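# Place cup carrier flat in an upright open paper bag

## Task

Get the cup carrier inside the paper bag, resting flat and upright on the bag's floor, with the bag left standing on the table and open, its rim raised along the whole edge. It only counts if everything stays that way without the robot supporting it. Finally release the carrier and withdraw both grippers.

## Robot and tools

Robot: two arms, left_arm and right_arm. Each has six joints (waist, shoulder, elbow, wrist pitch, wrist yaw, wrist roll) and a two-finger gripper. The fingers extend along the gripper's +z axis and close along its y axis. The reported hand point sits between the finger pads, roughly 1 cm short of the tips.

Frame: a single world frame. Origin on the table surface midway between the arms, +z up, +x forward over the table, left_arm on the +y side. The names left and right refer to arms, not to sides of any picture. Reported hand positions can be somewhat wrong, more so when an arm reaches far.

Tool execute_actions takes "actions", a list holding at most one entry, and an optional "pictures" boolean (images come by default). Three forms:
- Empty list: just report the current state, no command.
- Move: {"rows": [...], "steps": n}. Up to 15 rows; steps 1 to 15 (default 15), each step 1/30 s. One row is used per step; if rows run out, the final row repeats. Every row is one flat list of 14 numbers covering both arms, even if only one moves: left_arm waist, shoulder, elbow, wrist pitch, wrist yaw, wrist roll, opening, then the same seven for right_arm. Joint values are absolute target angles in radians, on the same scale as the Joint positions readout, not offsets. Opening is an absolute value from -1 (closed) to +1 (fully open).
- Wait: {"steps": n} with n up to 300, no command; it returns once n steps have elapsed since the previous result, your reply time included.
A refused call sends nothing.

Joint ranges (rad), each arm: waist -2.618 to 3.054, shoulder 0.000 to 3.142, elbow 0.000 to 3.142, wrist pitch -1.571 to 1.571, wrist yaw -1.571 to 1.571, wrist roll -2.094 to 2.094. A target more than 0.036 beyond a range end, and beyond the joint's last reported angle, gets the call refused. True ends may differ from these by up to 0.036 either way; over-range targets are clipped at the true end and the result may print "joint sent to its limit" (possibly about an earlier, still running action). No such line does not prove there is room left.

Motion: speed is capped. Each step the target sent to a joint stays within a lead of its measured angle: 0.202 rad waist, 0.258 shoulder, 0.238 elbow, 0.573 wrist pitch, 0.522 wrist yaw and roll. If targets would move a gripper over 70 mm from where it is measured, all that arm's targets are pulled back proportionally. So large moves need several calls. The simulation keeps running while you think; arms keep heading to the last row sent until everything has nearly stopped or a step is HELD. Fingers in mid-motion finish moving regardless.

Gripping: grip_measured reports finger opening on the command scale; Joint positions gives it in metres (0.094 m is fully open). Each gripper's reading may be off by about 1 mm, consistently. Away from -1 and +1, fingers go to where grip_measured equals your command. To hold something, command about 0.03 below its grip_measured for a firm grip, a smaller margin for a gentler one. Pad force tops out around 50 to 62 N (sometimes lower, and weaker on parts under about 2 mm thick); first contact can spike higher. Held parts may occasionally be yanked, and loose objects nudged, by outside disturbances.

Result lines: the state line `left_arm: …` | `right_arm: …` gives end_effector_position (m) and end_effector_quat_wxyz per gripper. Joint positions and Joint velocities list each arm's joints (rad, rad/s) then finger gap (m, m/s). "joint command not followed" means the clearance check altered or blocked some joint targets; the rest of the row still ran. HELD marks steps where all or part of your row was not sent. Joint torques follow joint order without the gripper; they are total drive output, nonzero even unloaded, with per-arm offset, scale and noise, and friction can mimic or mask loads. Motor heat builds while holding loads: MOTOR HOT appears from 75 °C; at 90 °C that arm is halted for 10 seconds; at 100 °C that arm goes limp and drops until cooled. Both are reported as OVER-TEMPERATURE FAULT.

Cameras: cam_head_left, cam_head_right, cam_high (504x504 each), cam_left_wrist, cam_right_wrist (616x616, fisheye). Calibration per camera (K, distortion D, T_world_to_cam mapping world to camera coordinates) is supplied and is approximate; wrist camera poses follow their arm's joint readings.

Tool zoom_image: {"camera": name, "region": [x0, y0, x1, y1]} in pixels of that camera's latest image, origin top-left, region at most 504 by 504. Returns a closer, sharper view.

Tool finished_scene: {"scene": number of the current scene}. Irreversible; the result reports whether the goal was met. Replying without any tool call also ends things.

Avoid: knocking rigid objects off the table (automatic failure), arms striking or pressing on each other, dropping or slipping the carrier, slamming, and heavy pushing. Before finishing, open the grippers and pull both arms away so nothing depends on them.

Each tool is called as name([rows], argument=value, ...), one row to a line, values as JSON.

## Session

execute_actions(actions=[])

Scene clock: 0.00 s of 5400.00 s.
left_arm: end_effector_position=(+0.0986, +0.0079, +0.3850) grip_measured=+1.000 end_effector_quat_wxyz=(+0.435, +0.873, -0.098, +0.198) | right_arm: end_effector_position=(+0.5320, -0.6024, +0.2827) grip_measured=+1.000 end_effector_quat_wxyz=(+0.234, +0.710, +0.537, +0.391)
Joint positions: left_arm=[-1.551  1.211  1.634 -1.013 -0.227  1.959  0.094] | right_arm=[-0.719  2.409  2.758 -1.109 -0.558  1.49   0.094]
Joint velocities: left_arm=[-0.012 -0.007 -0.007 -0.007 -0.066 -0.051  0.   ] | right_arm=[ 0.007 -0.007  0.007  0.022  0.037 -0.081  0.   ]
Joint torques (N m, as the arm reports them, + toward a larger angle): no reading
Motor temperatures (°C, as the motors report them): left_arm=[24 30 25 28 25 24] | right_arm=[22 24 24 24 23 24]
camera_calibration (this result's frames):
cam_left_wrist: T_world_to_cam=[[0.162394, 0.616199, -0.770667, 0.269866], [0.689081, 0.488207, 0.535557, -0.250697], [0.706255, -0.618023, -0.345329, 0.179274], [0, 0, 0, 1]] pos_world=[0.00231296, 0.0668965, 0.404148]
cam_right_wrist: T_world_to_cam=[[-0.595439, 0.569484, -0.566692, 0.811282], [-0.124816, 0.631229, 0.765487, 0.26204], [0.793646, 0.526533, -0.304778, 0.0817583], [0, 0, 0, 1]] pos_world=[0.450888, -0.670468, 0.284077]

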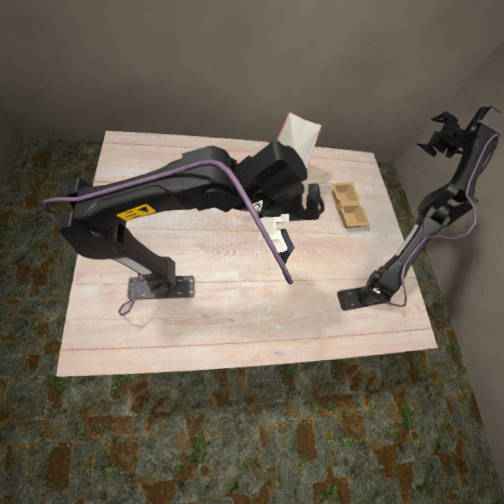

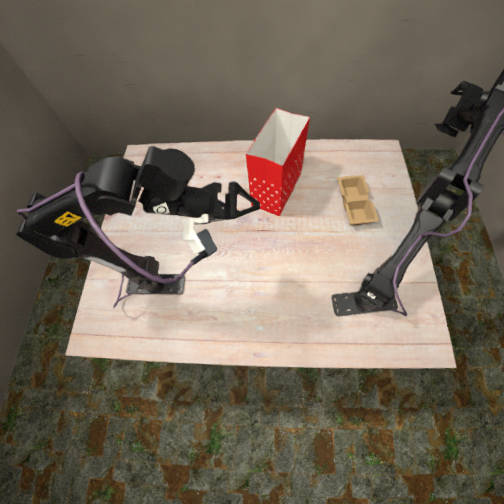

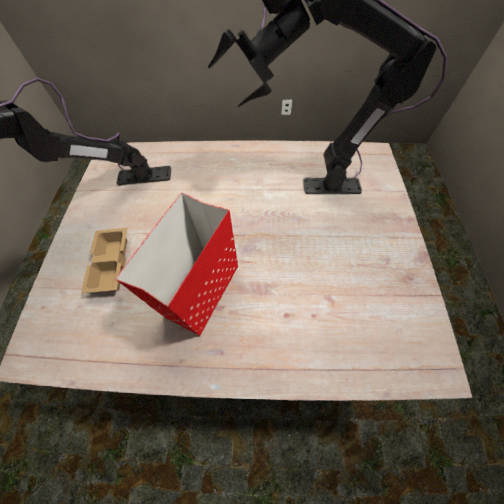

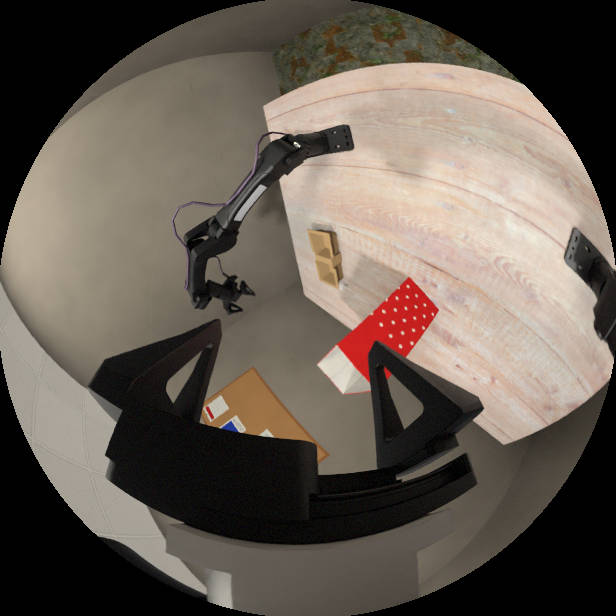

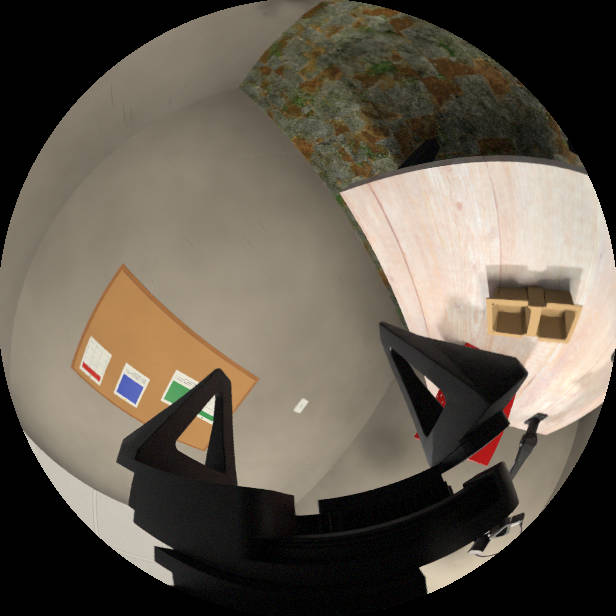

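execute_actions([
  {"rows":[[0.3,1.211,1.634,-1.013,0,0,1,-0.1,1.75,2.42,-1.38,0,1.0,1]]},
], pictures=false)

execute_actions([
  {"steps":40},
], pictures=false)

execute_actions([
  {"rows":[[0.3,1.211,1.634,-1.013,0,0,1,0.3,1.78,2.42,-1.38,0,1.0,1],[0.3,1.211,1.634,-1.013,0,0,1,0.3,1.78,2.42,-1.38,0,1.0,1],[0.3,1.211,1.634,-1.013,0,0,1,0.3,1.78,2.42,-1.38,0,1.0,1],[0.3,1.211,1.634,-1.013,0,0,1,0.3,1.78,2.42,-1.38,0,1.0,1],[0.3,1.211,1.634,-1.013,0,0,1,0.6,1.81,2.42,-1.38,0,1.0,1]]},
])

Scene clock: 34.10 s of 5400.00 s.
left_arm: end_effector_position=(+0.3446, +0.1933, +0.3826) grip_measured=+1.000 end_effector_quat_wxyz=(+0.471, +0.399, +0.787, +0.017) | right_arm: end_effector_position=(+0.4427, -0.3452, +0.4006) grip_measured=+1.000 end_effector_quat_wxyz=(+0.342, +0.463, +0.779, +0.247)
Joint positions: left_arm=[-0.47   1.211  1.634 -1.013 -0.013  0.497  0.094] | right_arm=[-0.148  1.842  2.443 -1.304 -0.093  1.084  0.094]
Joint velocities: left_arm=[ 2.127  0.007 -0.002 -0.007 -0.007 -2.791  0.   ] | right_arm=[ 1.184 -1.17  -0.11  -0.242  0.432 -0.491  0.   ]
Joint torques (N m, as the arm reports them, + toward a larger angle): left_arm=[-0.08 -2.55  6.9   2.37  0.14  0.03] | right_arm=[ -2.13 -10.27   4.5    1.08   0.23  -0.13]
Motor temperatures (°C, as the motors report them): left_arm=[24 31 28 32 25 24] | right_arm=[22 32 26 26 23 24]
Steps of this call (steps 1 to 90: nothing new was sent; then 30.60 s passed at rest; steps 91 to 105: all 15 steps of this action). Readings (joint positions):
91: left_arm=[-1.518 1.211 1.634 -1.014 -0.177 1.878] | right_arm=[-0.705 2.380 2.713 -1.113 -0.493 1.433]
92: left_arm=[-1.454 1.211 1.634 -1.013 -0.133 1.779] | right_arm=[-0.685 2.335 2.642 -1.143 -0.414 1.374]
94: left_arm=[-1.305 1.211 1.634 -1.013 -0.085 1.582] | right_arm=[-0.619 2.248 2.534 -1.206 -0.305 1.289]
98: left_arm=[-1.002 1.211 1.634 -1.013 -0.040 1.189] | right_arm=[-0.450 2.106 2.460 -1.271 -0.197 1.191]
105: the state above

Scene clock: 35.43 s of 5400.00 s.
left_arm: end_effector_position=(+0.3578, +0.4427, +0.3826) grip_measured=+1.000 end_effector_quat_wxyz=(+0.464, -0.140, +0.871, +0.082) | right_arm: end_effector_position=(+0.4075, -0.3364, +0.4247) grip_measured=+1.000 end_effector_quat_wxyz=(+0.374, +0.426, +0.795, +0.218)
Joint positions: left_arm=[ 0.303  1.211  1.634 -1.013 -0.007  0.01   0.094] | right_arm=[-0.094  1.754  2.443 -1.364 -0.011  1.012  0.094]
Joint velocities: left_arm=[ 0.012 -0.012 -0.012  0.022  0.037  0.051  0.   ] | right_arm=[ 0.002 -0.017 -0.007 -0.037 -0.066 -0.066  0.   ]
Joint torques (N m, as the arm reports them, + toward a larger angle): left_arm=[-0.24 -2.54  6.88  2.38  0.1  -0.05] | right_arm=[-0.66 -7.53  3.38  1.33  0.16 -0.12]
Motor temperatures (°C, as the motors report them): left_arm=[24 31 28 32 25 24] | right_arm=[22 31 26 27 23 24]
Steps of this call (steps 1 to 40: the robot went on to your last target). Readings (joint positions):
1: left_arm=[-0.394 1.211 1.634 -1.013 -0.011 0.402] | right_arm=[-0.112 1.805 2.443 -1.314 -0.083 1.070]
2: left_arm=[-0.318 1.211 1.634 -1.013 -0.009 0.323] | right_arm=[-0.089 1.773 2.443 -1.320 -0.077 1.058]
4: left_arm=[-0.166 1.211 1.634 -1.013 -0.006 0.210] | right_arm=[-0.081 1.727 2.443 -1.329 -0.062 1.041]
8: left_arm=[0.140 1.211 1.634 -1.013 -0.003 0.091] | right_arm=[-0.093 1.721 2.443 -1.344 -0.029 1.024]
40: the state above

Scene clock: 35.93 s of 5400.00 s.
left_arm: end_effector_position=(+0.3578, +0.4427, +0.3826) grip_measured=+1.000 end_effector_quat_wxyz=(+0.464, -0.140, +0.871, +0.081) | right_arm: end_effector_position=(+0.3123, -0.0512, +0.3874) grip_measured=+1.000 end_effector_quat_wxyz=(+0.241, +0.119, +0.913, +0.305)
Joint positions: left_arm=[ 0.303  1.211  1.634 -1.013 -0.007  0.009  0.094] | right_arm=[ 0.625  1.831  2.425 -1.365 -0.022  1.01   0.094]
Joint velocities: left_arm=[-0.002  0.002  0.007 -0.007 -0.007 -0.037  0.   ] | right_arm=[-0.173 -0.046 -0.007 -0.051  0.051 -0.007  0.   ]
Joint torques (N m, as the arm reports them, + toward a larger angle): left_arm=[-0.24 -2.52  6.89  2.39  0.09 -0.06] | right_arm=[-1.13 -9.8   5.4   1.26  0.15 -0.14]
Motor temperatures (°C, as the motors report them): left_arm=[24 31 28 32 25 24] | right_arm=[22 31 26 27 23 24]
Steps of this call (steps 1 to 15: all 15 steps of this action). Readings (joint positions):
1: left_arm=[0.303 1.211 1.634 -1.013 -0.007 0.010] | right_arm=[-0.069 1.756 2.443 -1.364 0.007 1.012]
2: left_arm=[0.303 1.211 1.634 -1.013 -0.007 0.010] | right_arm=[-0.021 1.758 2.443 -1.364 0.017 1.012]
4: left_arm=[0.303 1.211 1.634 -1.013 -0.007 0.009] | right_arm=[0.112 1.768 2.443 -1.364 0.015 1.012]
8: left_arm=[0.303 1.211 1.634 -1.013 -0.007 0.009] | right_arm=[0.385 1.810 2.441 -1.364 0.008 1.012]
15: the state above
camera_calibration (this result's frames):
cam_left_wrist: T_world_to_cam=[[0.387458, -0.907882, 0.160085, 0.196042], [-0.800115, -0.417425, -0.430782, 0.663142], [0.457922, 0.0388234, -0.888144, 0.269862], [0, 0, 0, 1]] pos_world=[0.331056, 0.444318, 0.493962]
cam_right_wrist: T_world_to_cam=[[-0.369972, -0.687832, -0.624506, 0.313473], [-0.928759, 0.290443, 0.230324, 0.24742], [0.0229597, 0.665229, -0.746286, 0.416583], [0, 0, 0, 1]] pos_world=[0.336205, -0.133368, 0.44967]

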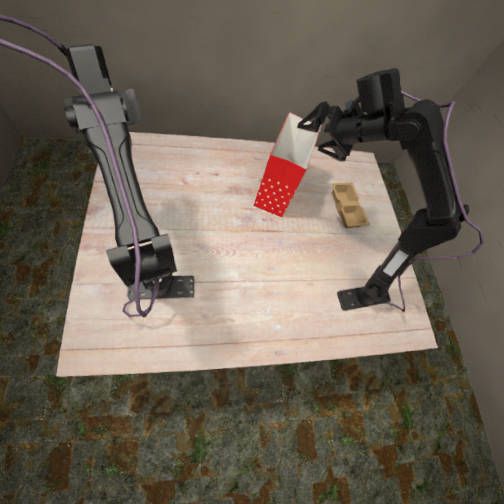

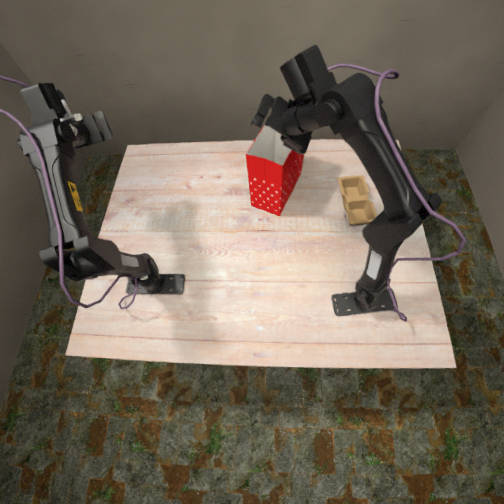

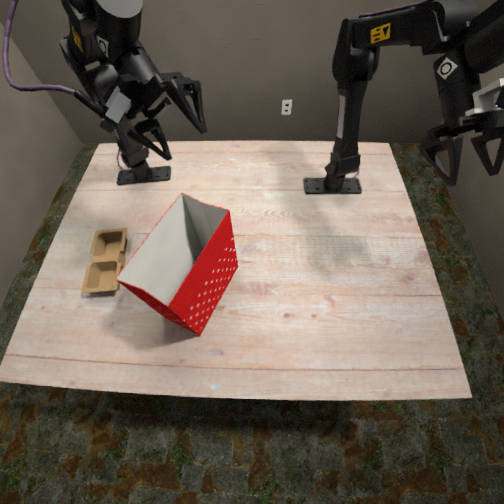

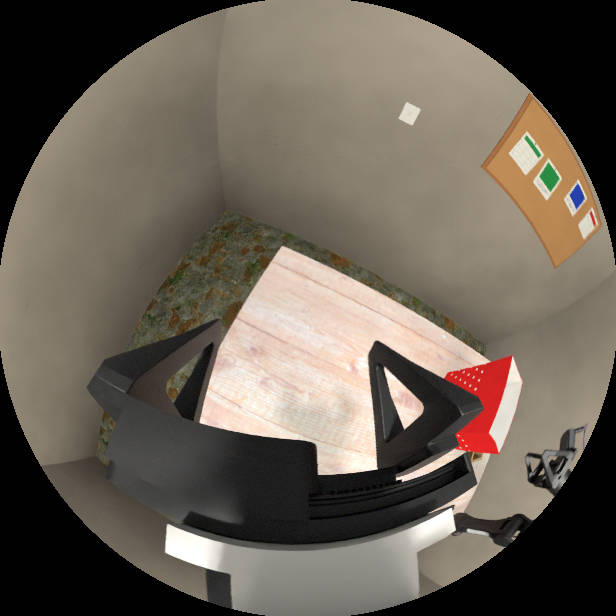

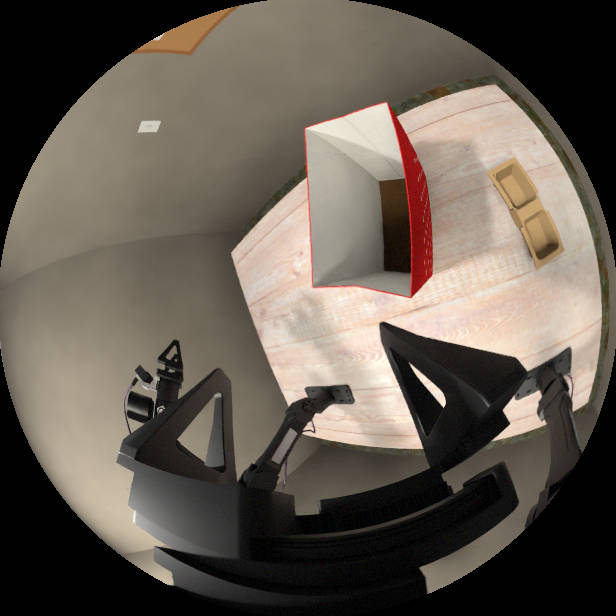

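execute_actions([
  {"rows":[[0.3,1.211,1.634,-1.013,0,0,1,0.6,1.81,2.42,-1.38,0,-0.58,1]]},
], pictures=false)

execute_actions([
  {"steps":25},
])

Scene clock: 58.77 s of 5400.00 s.
left_arm: end_effector_position=(+0.3578, +0.4427, +0.3826) grip_measured=+1.000 end_effector_quat_wxyz=(+0.464, -0.140, +0.871, +0.081) | right_arm: end_effector_position=(+0.3189, -0.0598, +0.3880) grip_measured=+1.000 end_effector_quat_wxyz=(+0.383, -0.478, +0.787, +0.073)
Joint positions: left_arm=[ 0.303  1.211  1.634 -1.013 -0.007  0.009  0.094] | right_arm=[ 0.605  1.828  2.425 -1.367 -0.008 -0.365  0.094]
Joint velocities: left_arm=[-0.007 -0.002  0.007  0.007 -0.007  0.022  0.   ] | right_arm=[ 0.012 -0.002 -0.002 -0.066 -0.037 -1.385  0.   ]
Joint torques (N m, as the arm reports them, + toward a larger angle): left_arm=[-0.24 -2.5   6.85  2.4   0.09 -0.04] | right_arm=[-0.38 -9.9   5.3   1.29  0.1  -0.07]
Motor temperatures (°C, as the motors report them): left_arm=[24 31 28 33 25 24] | right_arm=[22 29 25 27 23 24]
Steps of this call (steps 1 to 30: the robot went on to your last target; steps 31 to 90: nothing new was sent; then 19.33 s passed at rest; steps 91 to 105: all 15 steps of this action). Readings (joint positions):
91: left_arm=[0.303 1.211 1.634 -1.013 -0.007 0.009] | right_arm=[0.605 1.828 2.425 -1.367 -0.011 0.927]
92: left_arm=[0.303 1.211 1.634 -1.013 -0.007 0.009] | right_arm=[0.605 1.828 2.425 -1.367 -0.010 0.828]
94: left_arm=[0.303 1.211 1.634 -1.013 -0.007 0.009] | right_arm=[0.605 1.828 2.425 -1.367 -0.010 0.629]
98: left_arm=[0.303 1.211 1.634 -1.013 -0.007 0.009] | right_arm=[0.605 1.828 2.425 -1.367 -0.010 0.232]
105: the state above

Scene clock: 59.60 s of 5400.00 s.
left_arm: end_effector_position=(+0.3578, +0.4427, +0.3826) grip_measured=+1.000 end_effector_quat_wxyz=(+0.464, -0.140, +0.871, +0.081) | right_arm: end_effector_position=(+0.3192, -0.0601, +0.3880) grip_measured=+1.000 end_effector_quat_wxyz=(+0.388, -0.556, +0.734, +0.032)
Joint positions: left_arm=[ 0.303  1.211  1.634 -1.013 -0.007  0.009  0.094] | right_arm=[ 0.605  1.828  2.425 -1.367 -0.006 -0.572  0.094]
Joint velocities: left_arm=[-0.017 -0.012  0.002  0.037  0.037 -0.022  0.   ] | right_arm=[-0.012  0.002 -0.002 -0.007 -0.022 -0.007  0.   ]
Joint torques (N m, as the arm reports them, + toward a larger angle): left_arm=[-0.25 -2.5   6.9   2.39  0.1  -0.05] | right_arm=[-0.42 -9.76  5.24  1.25  0.06 -0.07]
Motor temperatures (°C, as the motors report them): left_arm=[24 31 28 33 25 24] | right_arm=[22 29 25 27 23 24]
Steps of this call (steps 1 to 25: the robot went on to your last target). Readings (joint positions):
1: left_arm=[0.303 1.211 1.634 -1.013 -0.007 0.009] | right_arm=[0.605 1.828 2.425 -1.367 -0.008 -0.407]
2: left_arm=[0.303 1.211 1.634 -1.013 -0.007 0.009] | right_arm=[0.605 1.828 2.425 -1.367 -0.008 -0.440]
4: left_arm=[0.303 1.211 1.634 -1.013 -0.007 0.009] | right_arm=[0.605 1.828 2.425 -1.367 -0.008 -0.488]
8: left_arm=[0.303 1.211 1.634 -1.013 -0.007 0.009] | right_arm=[0.605 1.828 2.425 -1.367 -0.007 -0.539]
25: the state above
camera_calibration (this result's frames):
cam_left_wrist: T_world_to_cam=[[0.387458, -0.907882, 0.160085, 0.196042], [-0.800115, -0.417425, -0.430782, 0.663142], [0.457922, 0.0388234, -0.888144, 0.269862], [0, 0, 0, 1]] pos_world=[0.331056, 0.444318, 0.493962]
cam_right_wrist: T_world_to_cam=[[0.723212, -0.641302, 0.256312, -0.377611], [-0.584284, -0.766022, -0.267996, 0.276228], [0.368207, 0.044059, -0.9287, 0.346084], [0, 0, 0, 1]] pos_world=[0.307058, -0.045814, 0.492222]

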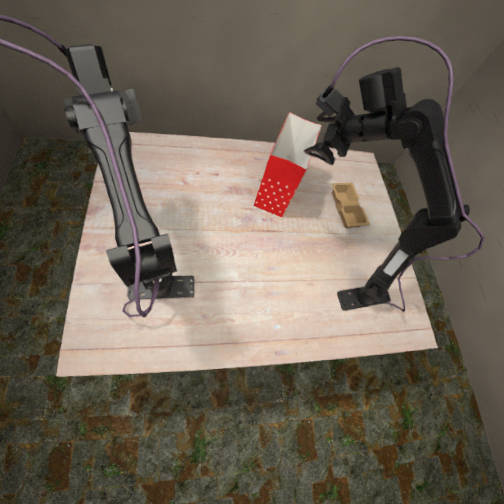

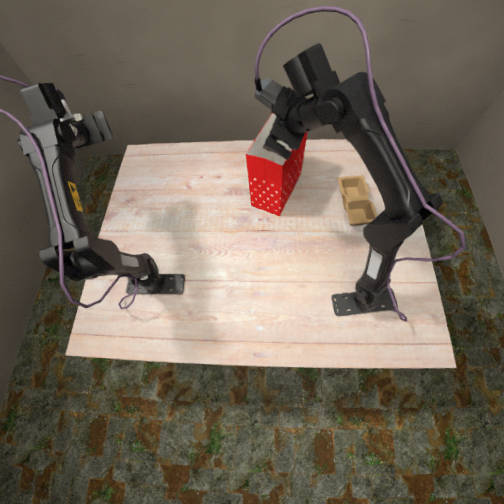

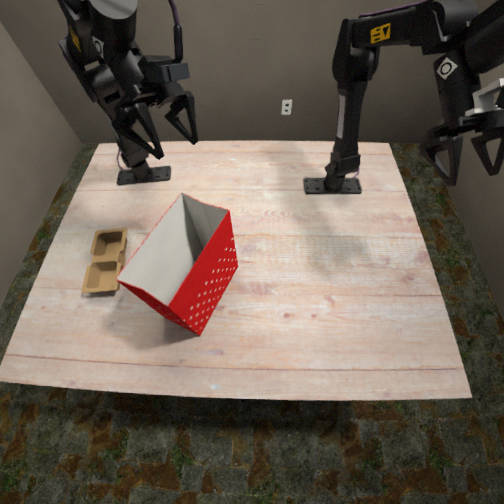

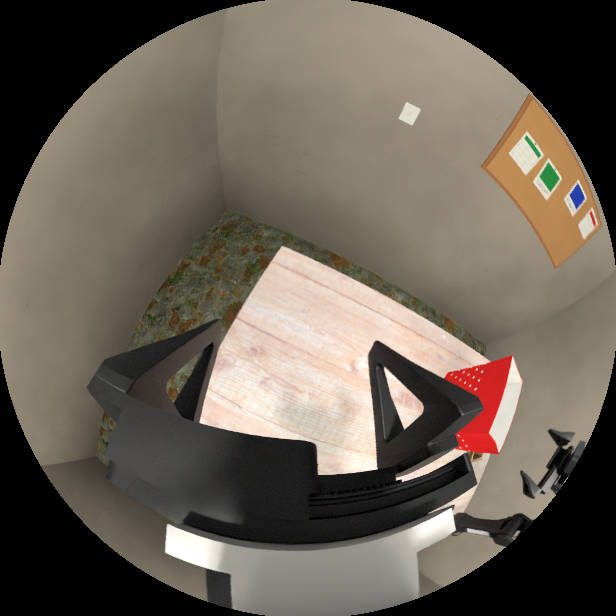

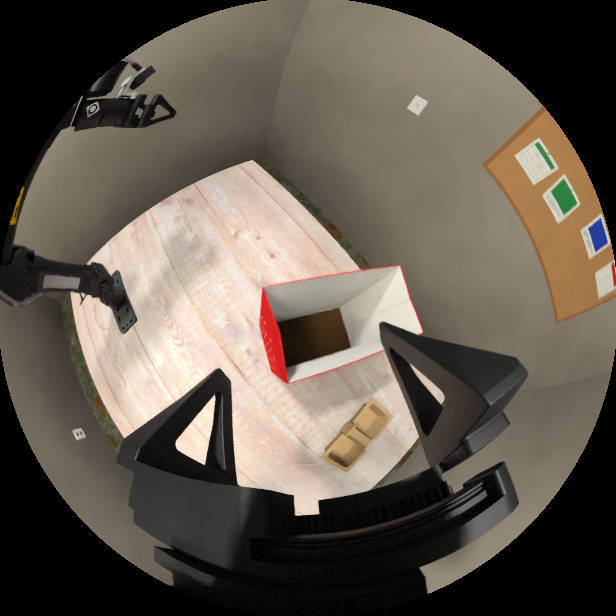

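execute_actions([
  {"rows":[[0.3,1.211,1.634,-1.013,0,0,1,0.59,1.84,2.35,-1.38,0,-0.58,1],[0.3,1.211,1.634,-1.013,0,0,1,0.59,1.85,2.3,-1.38,0,-0.58,1],[0.3,1.211,1.634,-1.013,0,0,1,0.59,1.85,2.25,-1.38,0,-0.58,1],[0.3,1.211,1.634,-1.013,0,0,1,0.59,1.85,2.2,-1.38,0,-0.58,1]]},
])

Scene clock: 66.23 s of 5400.00 s.
left_arm: end_effector_position=(+0.3578, +0.4427, +0.3826) grip_measured=+1.000 end_effector_quat_wxyz=(+0.464, -0.140, +0.871, +0.081) | right_arm: end_effector_position=(+0.3217, -0.0628, +0.2900) grip_measured=+1.000 end_effector_quat_wxyz=(+0.256, -0.581, +0.773, +0.020)
Joint positions: left_arm=[ 0.303  1.211  1.634 -1.013 -0.007  0.009  0.094] | right_arm=[ 0.597  1.873  2.198 -1.377 -0.005 -0.573  0.094]
Joint velocities: left_arm=[-0.017 -0.007 -0.002  0.022 -0.007  0.022  0.   ] | right_arm=[-0.002 -0.081 -0.002 -0.022 -0.066  0.022  0.   ]
Joint torques (N m, as the arm reports them, + toward a larger angle): left_arm=[-0.22 -2.5   6.88  2.39  0.09 -0.05] | right_arm=[ -0.53 -11.05   6.46   1.02   0.03  -0.1 ]
Motor temperatures (°C, as the motors report them): left_arm=[24 31 28 33 25 24] | right_arm=[22 29 25 27 23 24]
Steps of this call (steps 1 to 15: the robot went on to your last target; steps 16 to 90: nothing new was sent; then 3.13 s passed at rest; steps 91 to 105: all 15 steps of this action). Readings (joint positions):
91: left_arm=[0.303 1.211 1.634 -1.013 -0.007 0.009] | right_arm=[0.604 1.828 2.414 -1.364 -0.006 -0.573]
92: left_arm=[0.303 1.211 1.634 -1.013 -0.007 0.009] | right_arm=[0.603 1.825 2.391 -1.361 -0.006 -0.573]
94: left_arm=[0.303 1.211 1.634 -1.013 -0.007 0.009] | right_arm=[0.599 1.823 2.314 -1.357 -0.006 -0.573]
98: left_arm=[0.303 1.211 1.634 -1.013 -0.007 0.009] | right_arm=[0.597 1.863 2.211 -1.374 -0.005 -0.573]
105: the state above
camera_calibration (this result's frames):
cam_left_wrist: T_world_to_cam=[[0.387458, -0.907882, 0.160085, 0.196042], [-0.800115, -0.417425, -0.430782, 0.663142], [0.457922, 0.0388234, -0.888144, 0.269862], [0, 0, 0, 1]] pos_world=[0.331056, 0.444318, 0.493962]
cam_right_wrist: T_world_to_cam=[[0.768129, -0.603251, 0.214629, -0.356015], [-0.618488, -0.785779, 0.00492249, 0.180004], [0.165682, -0.136527, -0.976683, 0.321983], [0, 0, 0, 1]] pos_world=[0.331449, -0.0293638, 0.390001]

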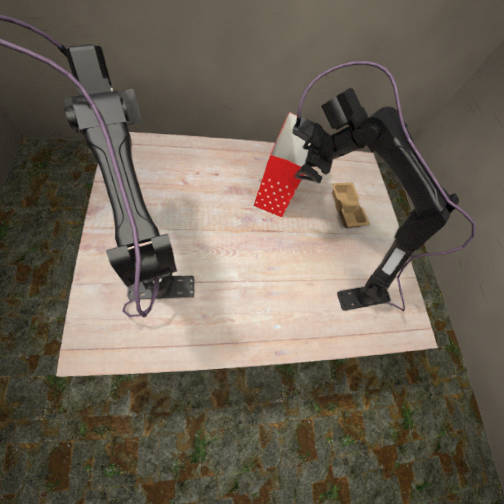

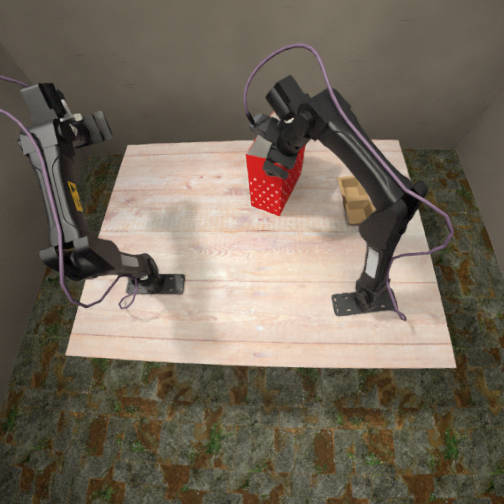

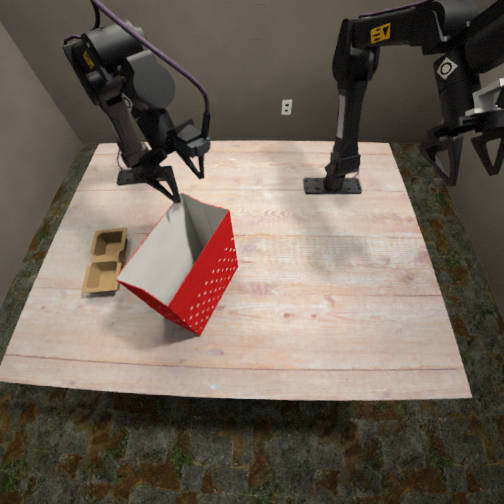

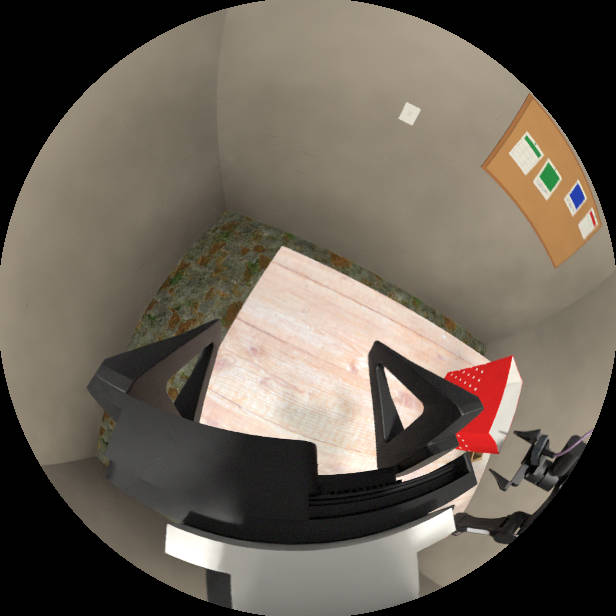

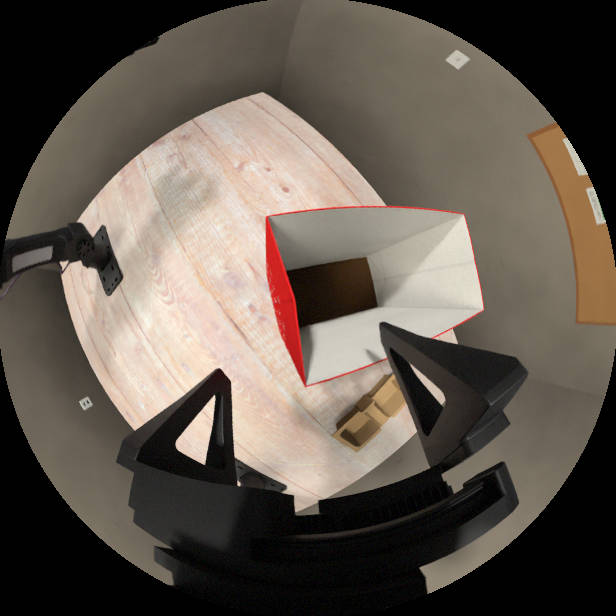

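execute_actions(actions=[])

Scene clock: 87.50 s of 5400.00 s.
left_arm: end_effector_position=(+0.3578, +0.4427, +0.3826) grip_measured=+1.000 end_effector_quat_wxyz=(+0.464, -0.140, +0.871, +0.081) | right_arm: end_effector_position=(+0.3212, -0.0632, +0.2916) grip_measured=+1.000 end_effector_quat_wxyz=(+0.258, -0.580, +0.772, +0.021)
Joint positions: left_arm=[ 0.303  1.211  1.634 -1.013 -0.007  0.009  0.094] | right_arm=[ 0.597  1.869  2.198 -1.377 -0.005 -0.573  0.094]
Joint velocities: left_arm=[-0.027 -0.002 -0.022  0.022  0.007 -0.037  0.   ] | right_arm=[ 0.007  0.012 -0.007 -0.051 -0.037  0.007  0.   ]
Joint torques (N m, as the arm reports them, + toward a larger angle): left_arm=[-0.24 -2.5   6.89  2.39  0.09 -0.05] | right_arm=[ -0.63 -10.91   6.46   1.06   0.06  -0.07]
Motor temperatures (°C, as the motors report them): left_arm=[24 31 28 34 25 24] | right_arm=[22 30 26 27 23 24]
Steps of this call (steps 1 to 15: the robot went on to your last target; steps 16 to 90: nothing new was sent; then 18.27 s passed at rest). Readings (joint positions):
1: left_arm=[0.303 1.211 1.634 -1.013 -0.007 0.009] | right_arm=[0.597 1.871 2.198 -1.377 -0.005 -0.573]
2: left_arm=[0.303 1.211 1.634 -1.013 -0.007 0.009] | right_arm=[0.597 1.870 2.198 -1.377 -0.005 -0.573]
4: left_arm=[0.303 1.211 1.634 -1.013 -0.007 0.009] | right_arm=[0.597 1.869 2.198 -1.377 -0.005 -0.573]
8: left_arm=[0.303 1.211 1.634 -1.013 -0.007 0.009] | right_arm=[0.597 1.869 2.198 -1.377 -0.005 -0.573]
90: the state above
All arms were judged still, so your last target was given up. Only a new action makes them travel on or press farther. Fingers that are still opening or closing keep moving.
camera_calibration (this result's frames):
cam_left_wrist: T_world_to_cam=[[0.387458, -0.907882, 0.160085, 0.196042], [-0.800115, -0.417425, -0.430782, 0.663142], [0.457922, 0.0388234, -0.888144, 0.269862], [0, 0, 0, 1]] pos_world=[0.331056, 0.444318, 0.493962]
cam_right_wrist: T_world_to_cam=[[0.76751, -0.603788, 0.215334, -0.356273], [-0.618497, -0.785787, 0.00117622, 0.180446], [0.168497, -0.134086, -0.97654, 0.322759], [0, 0, 0, 1]] pos_world=[0.330665, -0.0300436, 0.391692]

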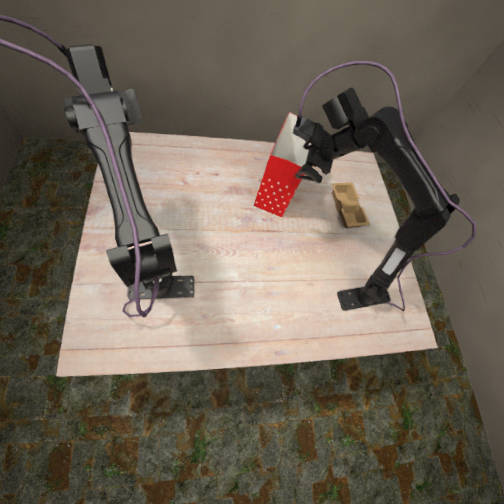

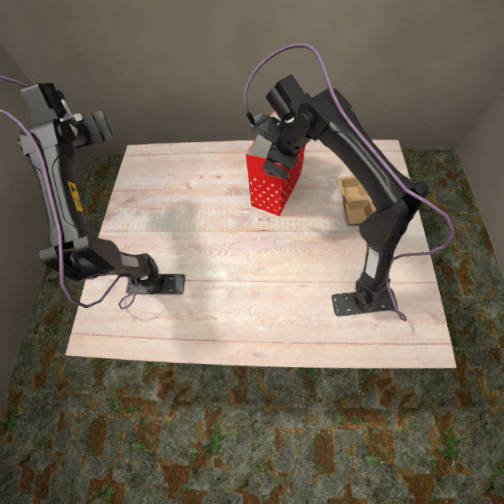

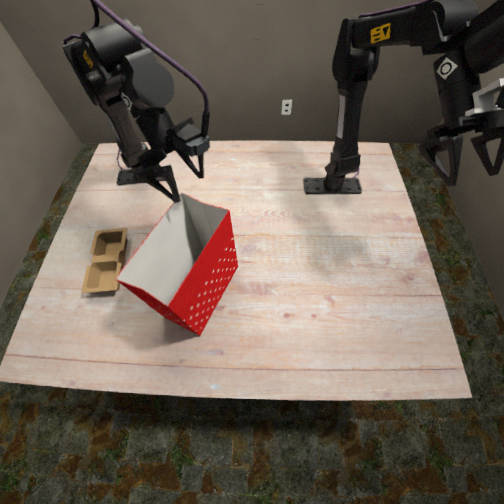

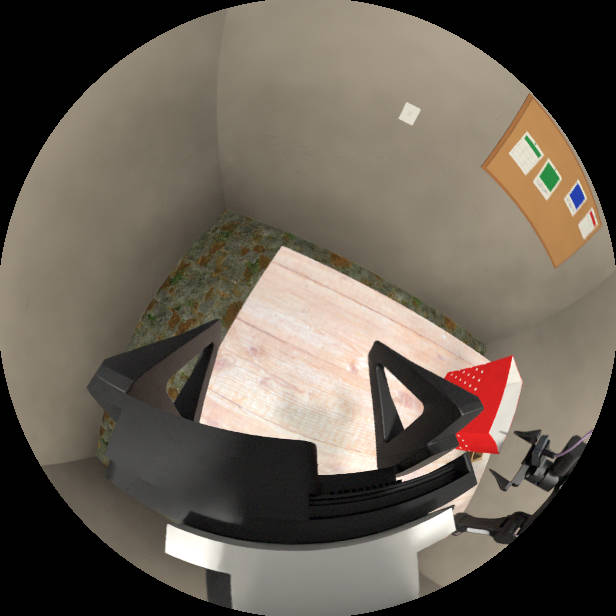

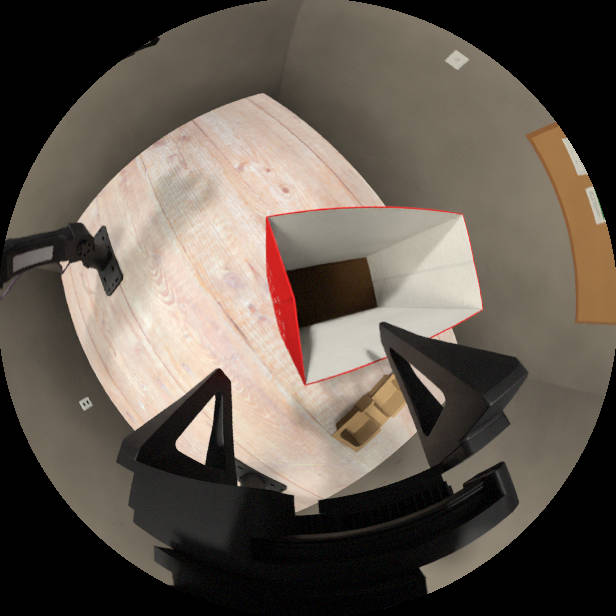

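execute_actions([
  {"rows":[[0.3,1.211,1.634,-1.013,0,0,1,0.605,1.96,2.3,-1.34,0,-0.58,1]]},
])

execute_actions([
  {"rows":[[0.3,1.211,1.634,-1.013,0,0,1,0.605,2.0,2.29,-1.34,0,-0.58,1]]},
])

Scene clock: 100.17 s of 5400.00 s.
left_arm: end_effector_position=(+0.3578, +0.4427, +0.3826) grip_measured=+1.000 end_effector_quat_wxyz=(+0.464, -0.140, +0.871, +0.081) | right_arm: end_effector_position=(+0.3426, -0.0447, +0.2750) grip_measured=+1.000 end_effector_quat_wxyz=(+0.255, -0.581, +0.773, +0.020)
Joint positions: left_arm=[ 0.303  1.211  1.634 -1.013 -0.007  0.009  0.094] | right_arm=[ 0.597  1.972  2.27  -1.352 -0.005 -0.573  0.094]
Joint velocities: left_arm=[-0.022  0.017 -0.012  0.022 -0.007 -0.022  0.   ] | right_arm=[-0.007 -0.012 -0.002  0.037  0.066  0.051  0.   ]
Joint torques (N m, as the arm reports them, + toward a larger angle): left_arm=[-0.26 -2.5   6.86  2.39  0.1  -0.05] | right_arm=[  0.64 -11.36   8.77   1.2    0.04  -0.09]
Motor temperatures (°C, as the motors report them): left_arm=[24 31 28 34 25 24] | right_arm=[22 30 26 27 23 24]
Steps of this call (steps 1 to 90: nothing new was sent; then 9.17 s passed at rest; steps 91 to 105: all 15 steps of this action). Readings (joint positions):
91: left_arm=[0.303 1.211 1.634 -1.013 -0.007 0.009] | right_arm=[0.597 1.883 2.217 -1.385 -0.005 -0.573]
92: left_arm=[0.303 1.211 1.634 -1.013 -0.007 0.009] | right_arm=[0.597 1.901 2.245 -1.381 -0.005 -0.573]
94: left_arm=[0.303 1.211 1.634 -1.013 -0.007 0.009] | right_arm=[0.597 1.933 2.269 -1.358 -0.005 -0.573]
98: left_arm=[0.303 1.211 1.634 -1.013 -0.007 0.009] | right_arm=[0.597 1.968 2.270 -1.352 -0.005 -0.573]
105: the state above
camera_calibration (this result's frames):
cam_left_wrist: T_world_to_cam=[[0.387458, -0.907882, 0.160085, 0.196042], [-0.800115, -0.417425, -0.430782, 0.663142], [0.457922, 0.0388234, -0.888144, 0.269862], [0, 0, 0, 1]] pos_world=[0.331056, 0.444318, 0.493962]
cam_right_wrist: T_world_to_cam=[[0.7685, -0.60293, 0.214205, -0.3579], [-0.618477, -0.78577, 0.00717022, 0.206571], [0.163992, -0.137991, -0.976762, 0.306854], [0, 0, 0, 1]] pos_world=[0.352484, -0.0111281, 0.374906]

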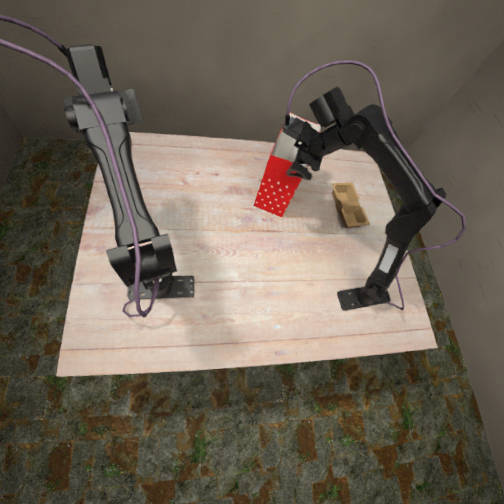

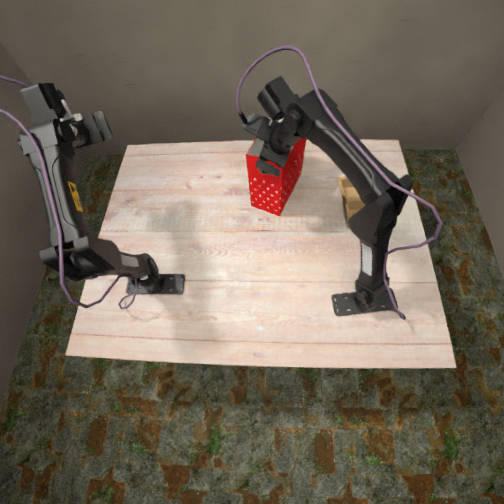

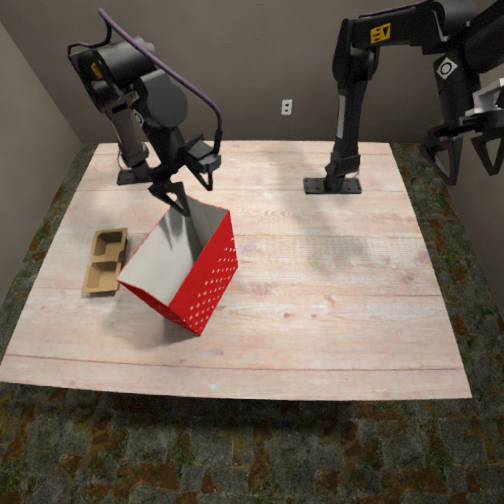

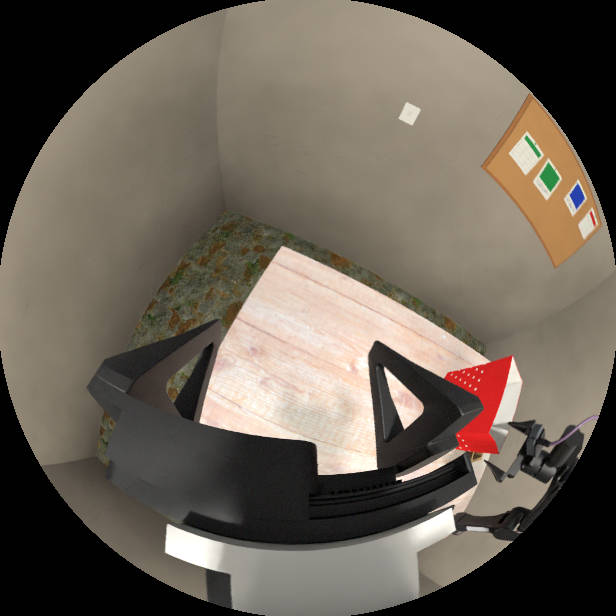

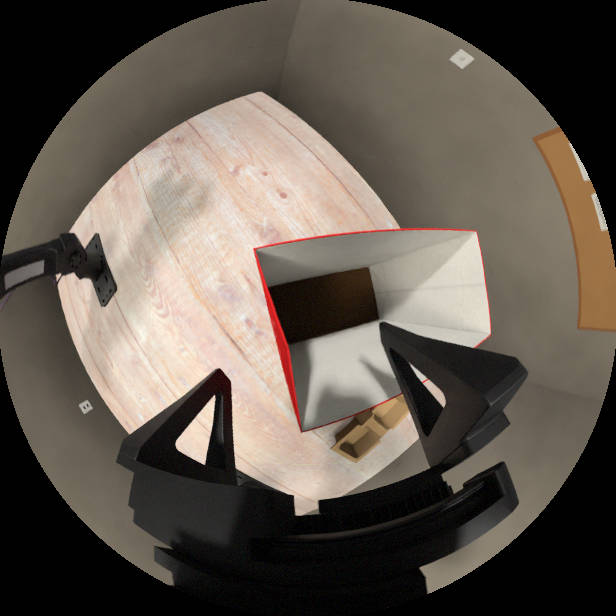

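Scene clock: 100.67 s of 5400.00 s.
left_arm: end_effector_position=(+0.3578, +0.4427, +0.3826) grip_measured=+1.000 end_effector_quat_wxyz=(+0.464, -0.140, +0.871, +0.081) | right_arm: end_effector_position=(+0.3463, -0.0415, +0.2610) grip_measured=+1.000 end_effector_quat_wxyz=(+0.240, -0.583, +0.776, +0.019)
Joint positions: left_arm=[ 0.303  1.211  1.634 -1.013 -0.007  0.009  0.094] | right_arm=[ 0.597  2.003  2.27  -1.351 -0.005 -0.573  0.094]
Joint velocities: left_arm=[ 0.012 -0.022  0.007  0.022  0.037  0.007  0.   ] | right_arm=[ 0.007 -0.002 -0.007 -0.051  0.007 -0.007  0.   ]
Joint torques (N m, as the arm reports them, + toward a larger angle): left_arm=[-0.25 -2.51  6.86  2.39  0.09 -0.06] | right_arm=[  0.51 -10.87   7.77   1.05   0.01  -0.05]
Motor temperatures (°C, as the motors report them): left_arm=[24 31 28 34 25 24] | right_arm=[22 30 26 27 23 24]
Steps of this call (steps 1 to 15: all 15 steps of this action). Readings (joint positions):
1: left_arm=[0.303 1.211 1.634 -1.013 -0.007 0.009] | right_arm=[0.597 1.974 2.270 -1.352 -0.005 -0.573]
2: left_arm=[0.303 1.211 1.634 -1.013 -0.007 0.009] | right_arm=[0.597 1.976 2.270 -1.351 -0.005 -0.573]
4: left_arm=[0.303 1.211 1.634 -1.013 -0.007 0.009] | right_arm=[0.597 1.984 2.270 -1.351 -0.005 -0.573]
8: left_arm=[0.303 1.211 1.634 -1.013 -0.007 0.009] | right_arm=[0.597 2.002 2.270 -1.351 -0.005 -0.573]
15: the state above
camera_calibration (this result's frames):
cam_left_wrist: T_world_to_cam=[[0.387458, -0.907882, 0.160085, 0.196042], [-0.800115, -0.417425, -0.430782, 0.663142], [0.457922, 0.0388234, -0.888144, 0.269862], [0, 0, 0, 1]] pos_world=[0.331056, 0.444318, 0.493962]
cam_right_wrist: T_world_to_cam=[[0.773433, -0.598653, 0.208364, -0.355818], [-0.617956, -0.785318, 0.0375061, 0.203395], [0.141179, -0.157768, -0.977332, 0.300252], [0, 0, 0, 1]] pos_world=[0.358501, -0.00591179, 0.359957]

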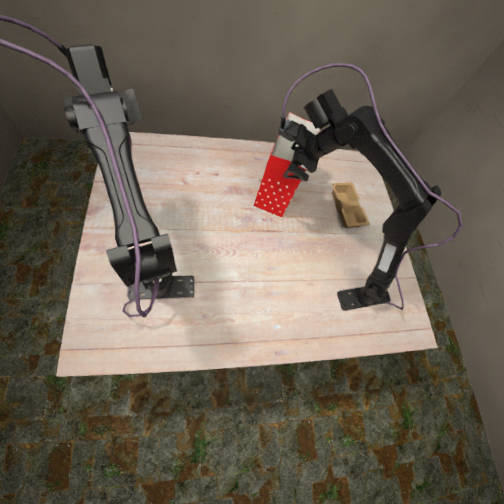

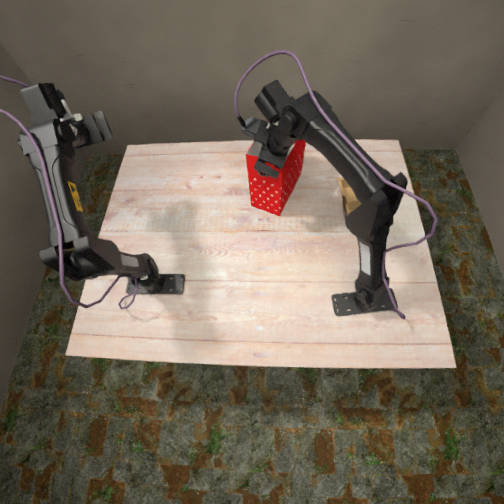

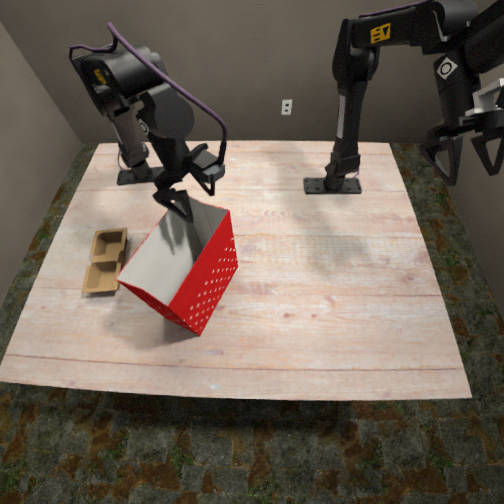

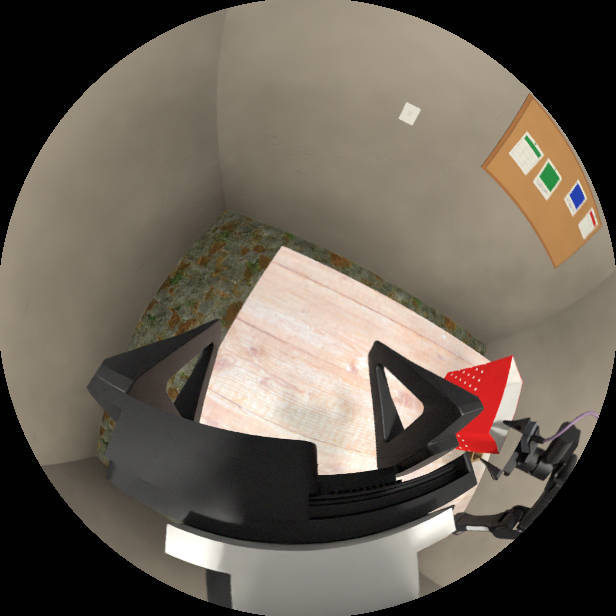

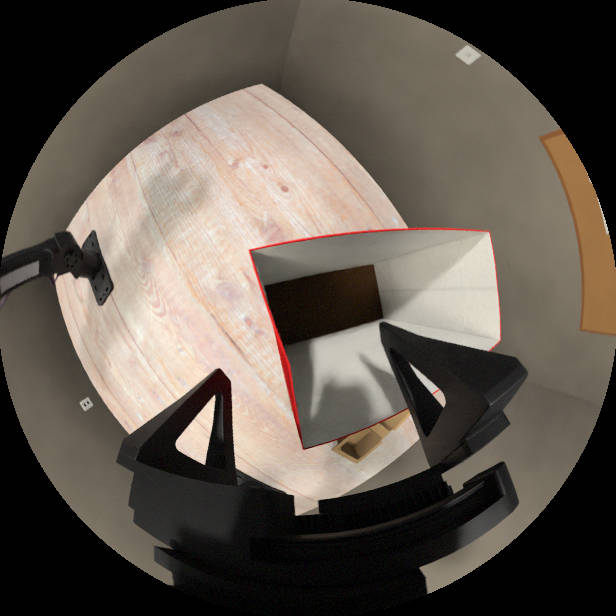

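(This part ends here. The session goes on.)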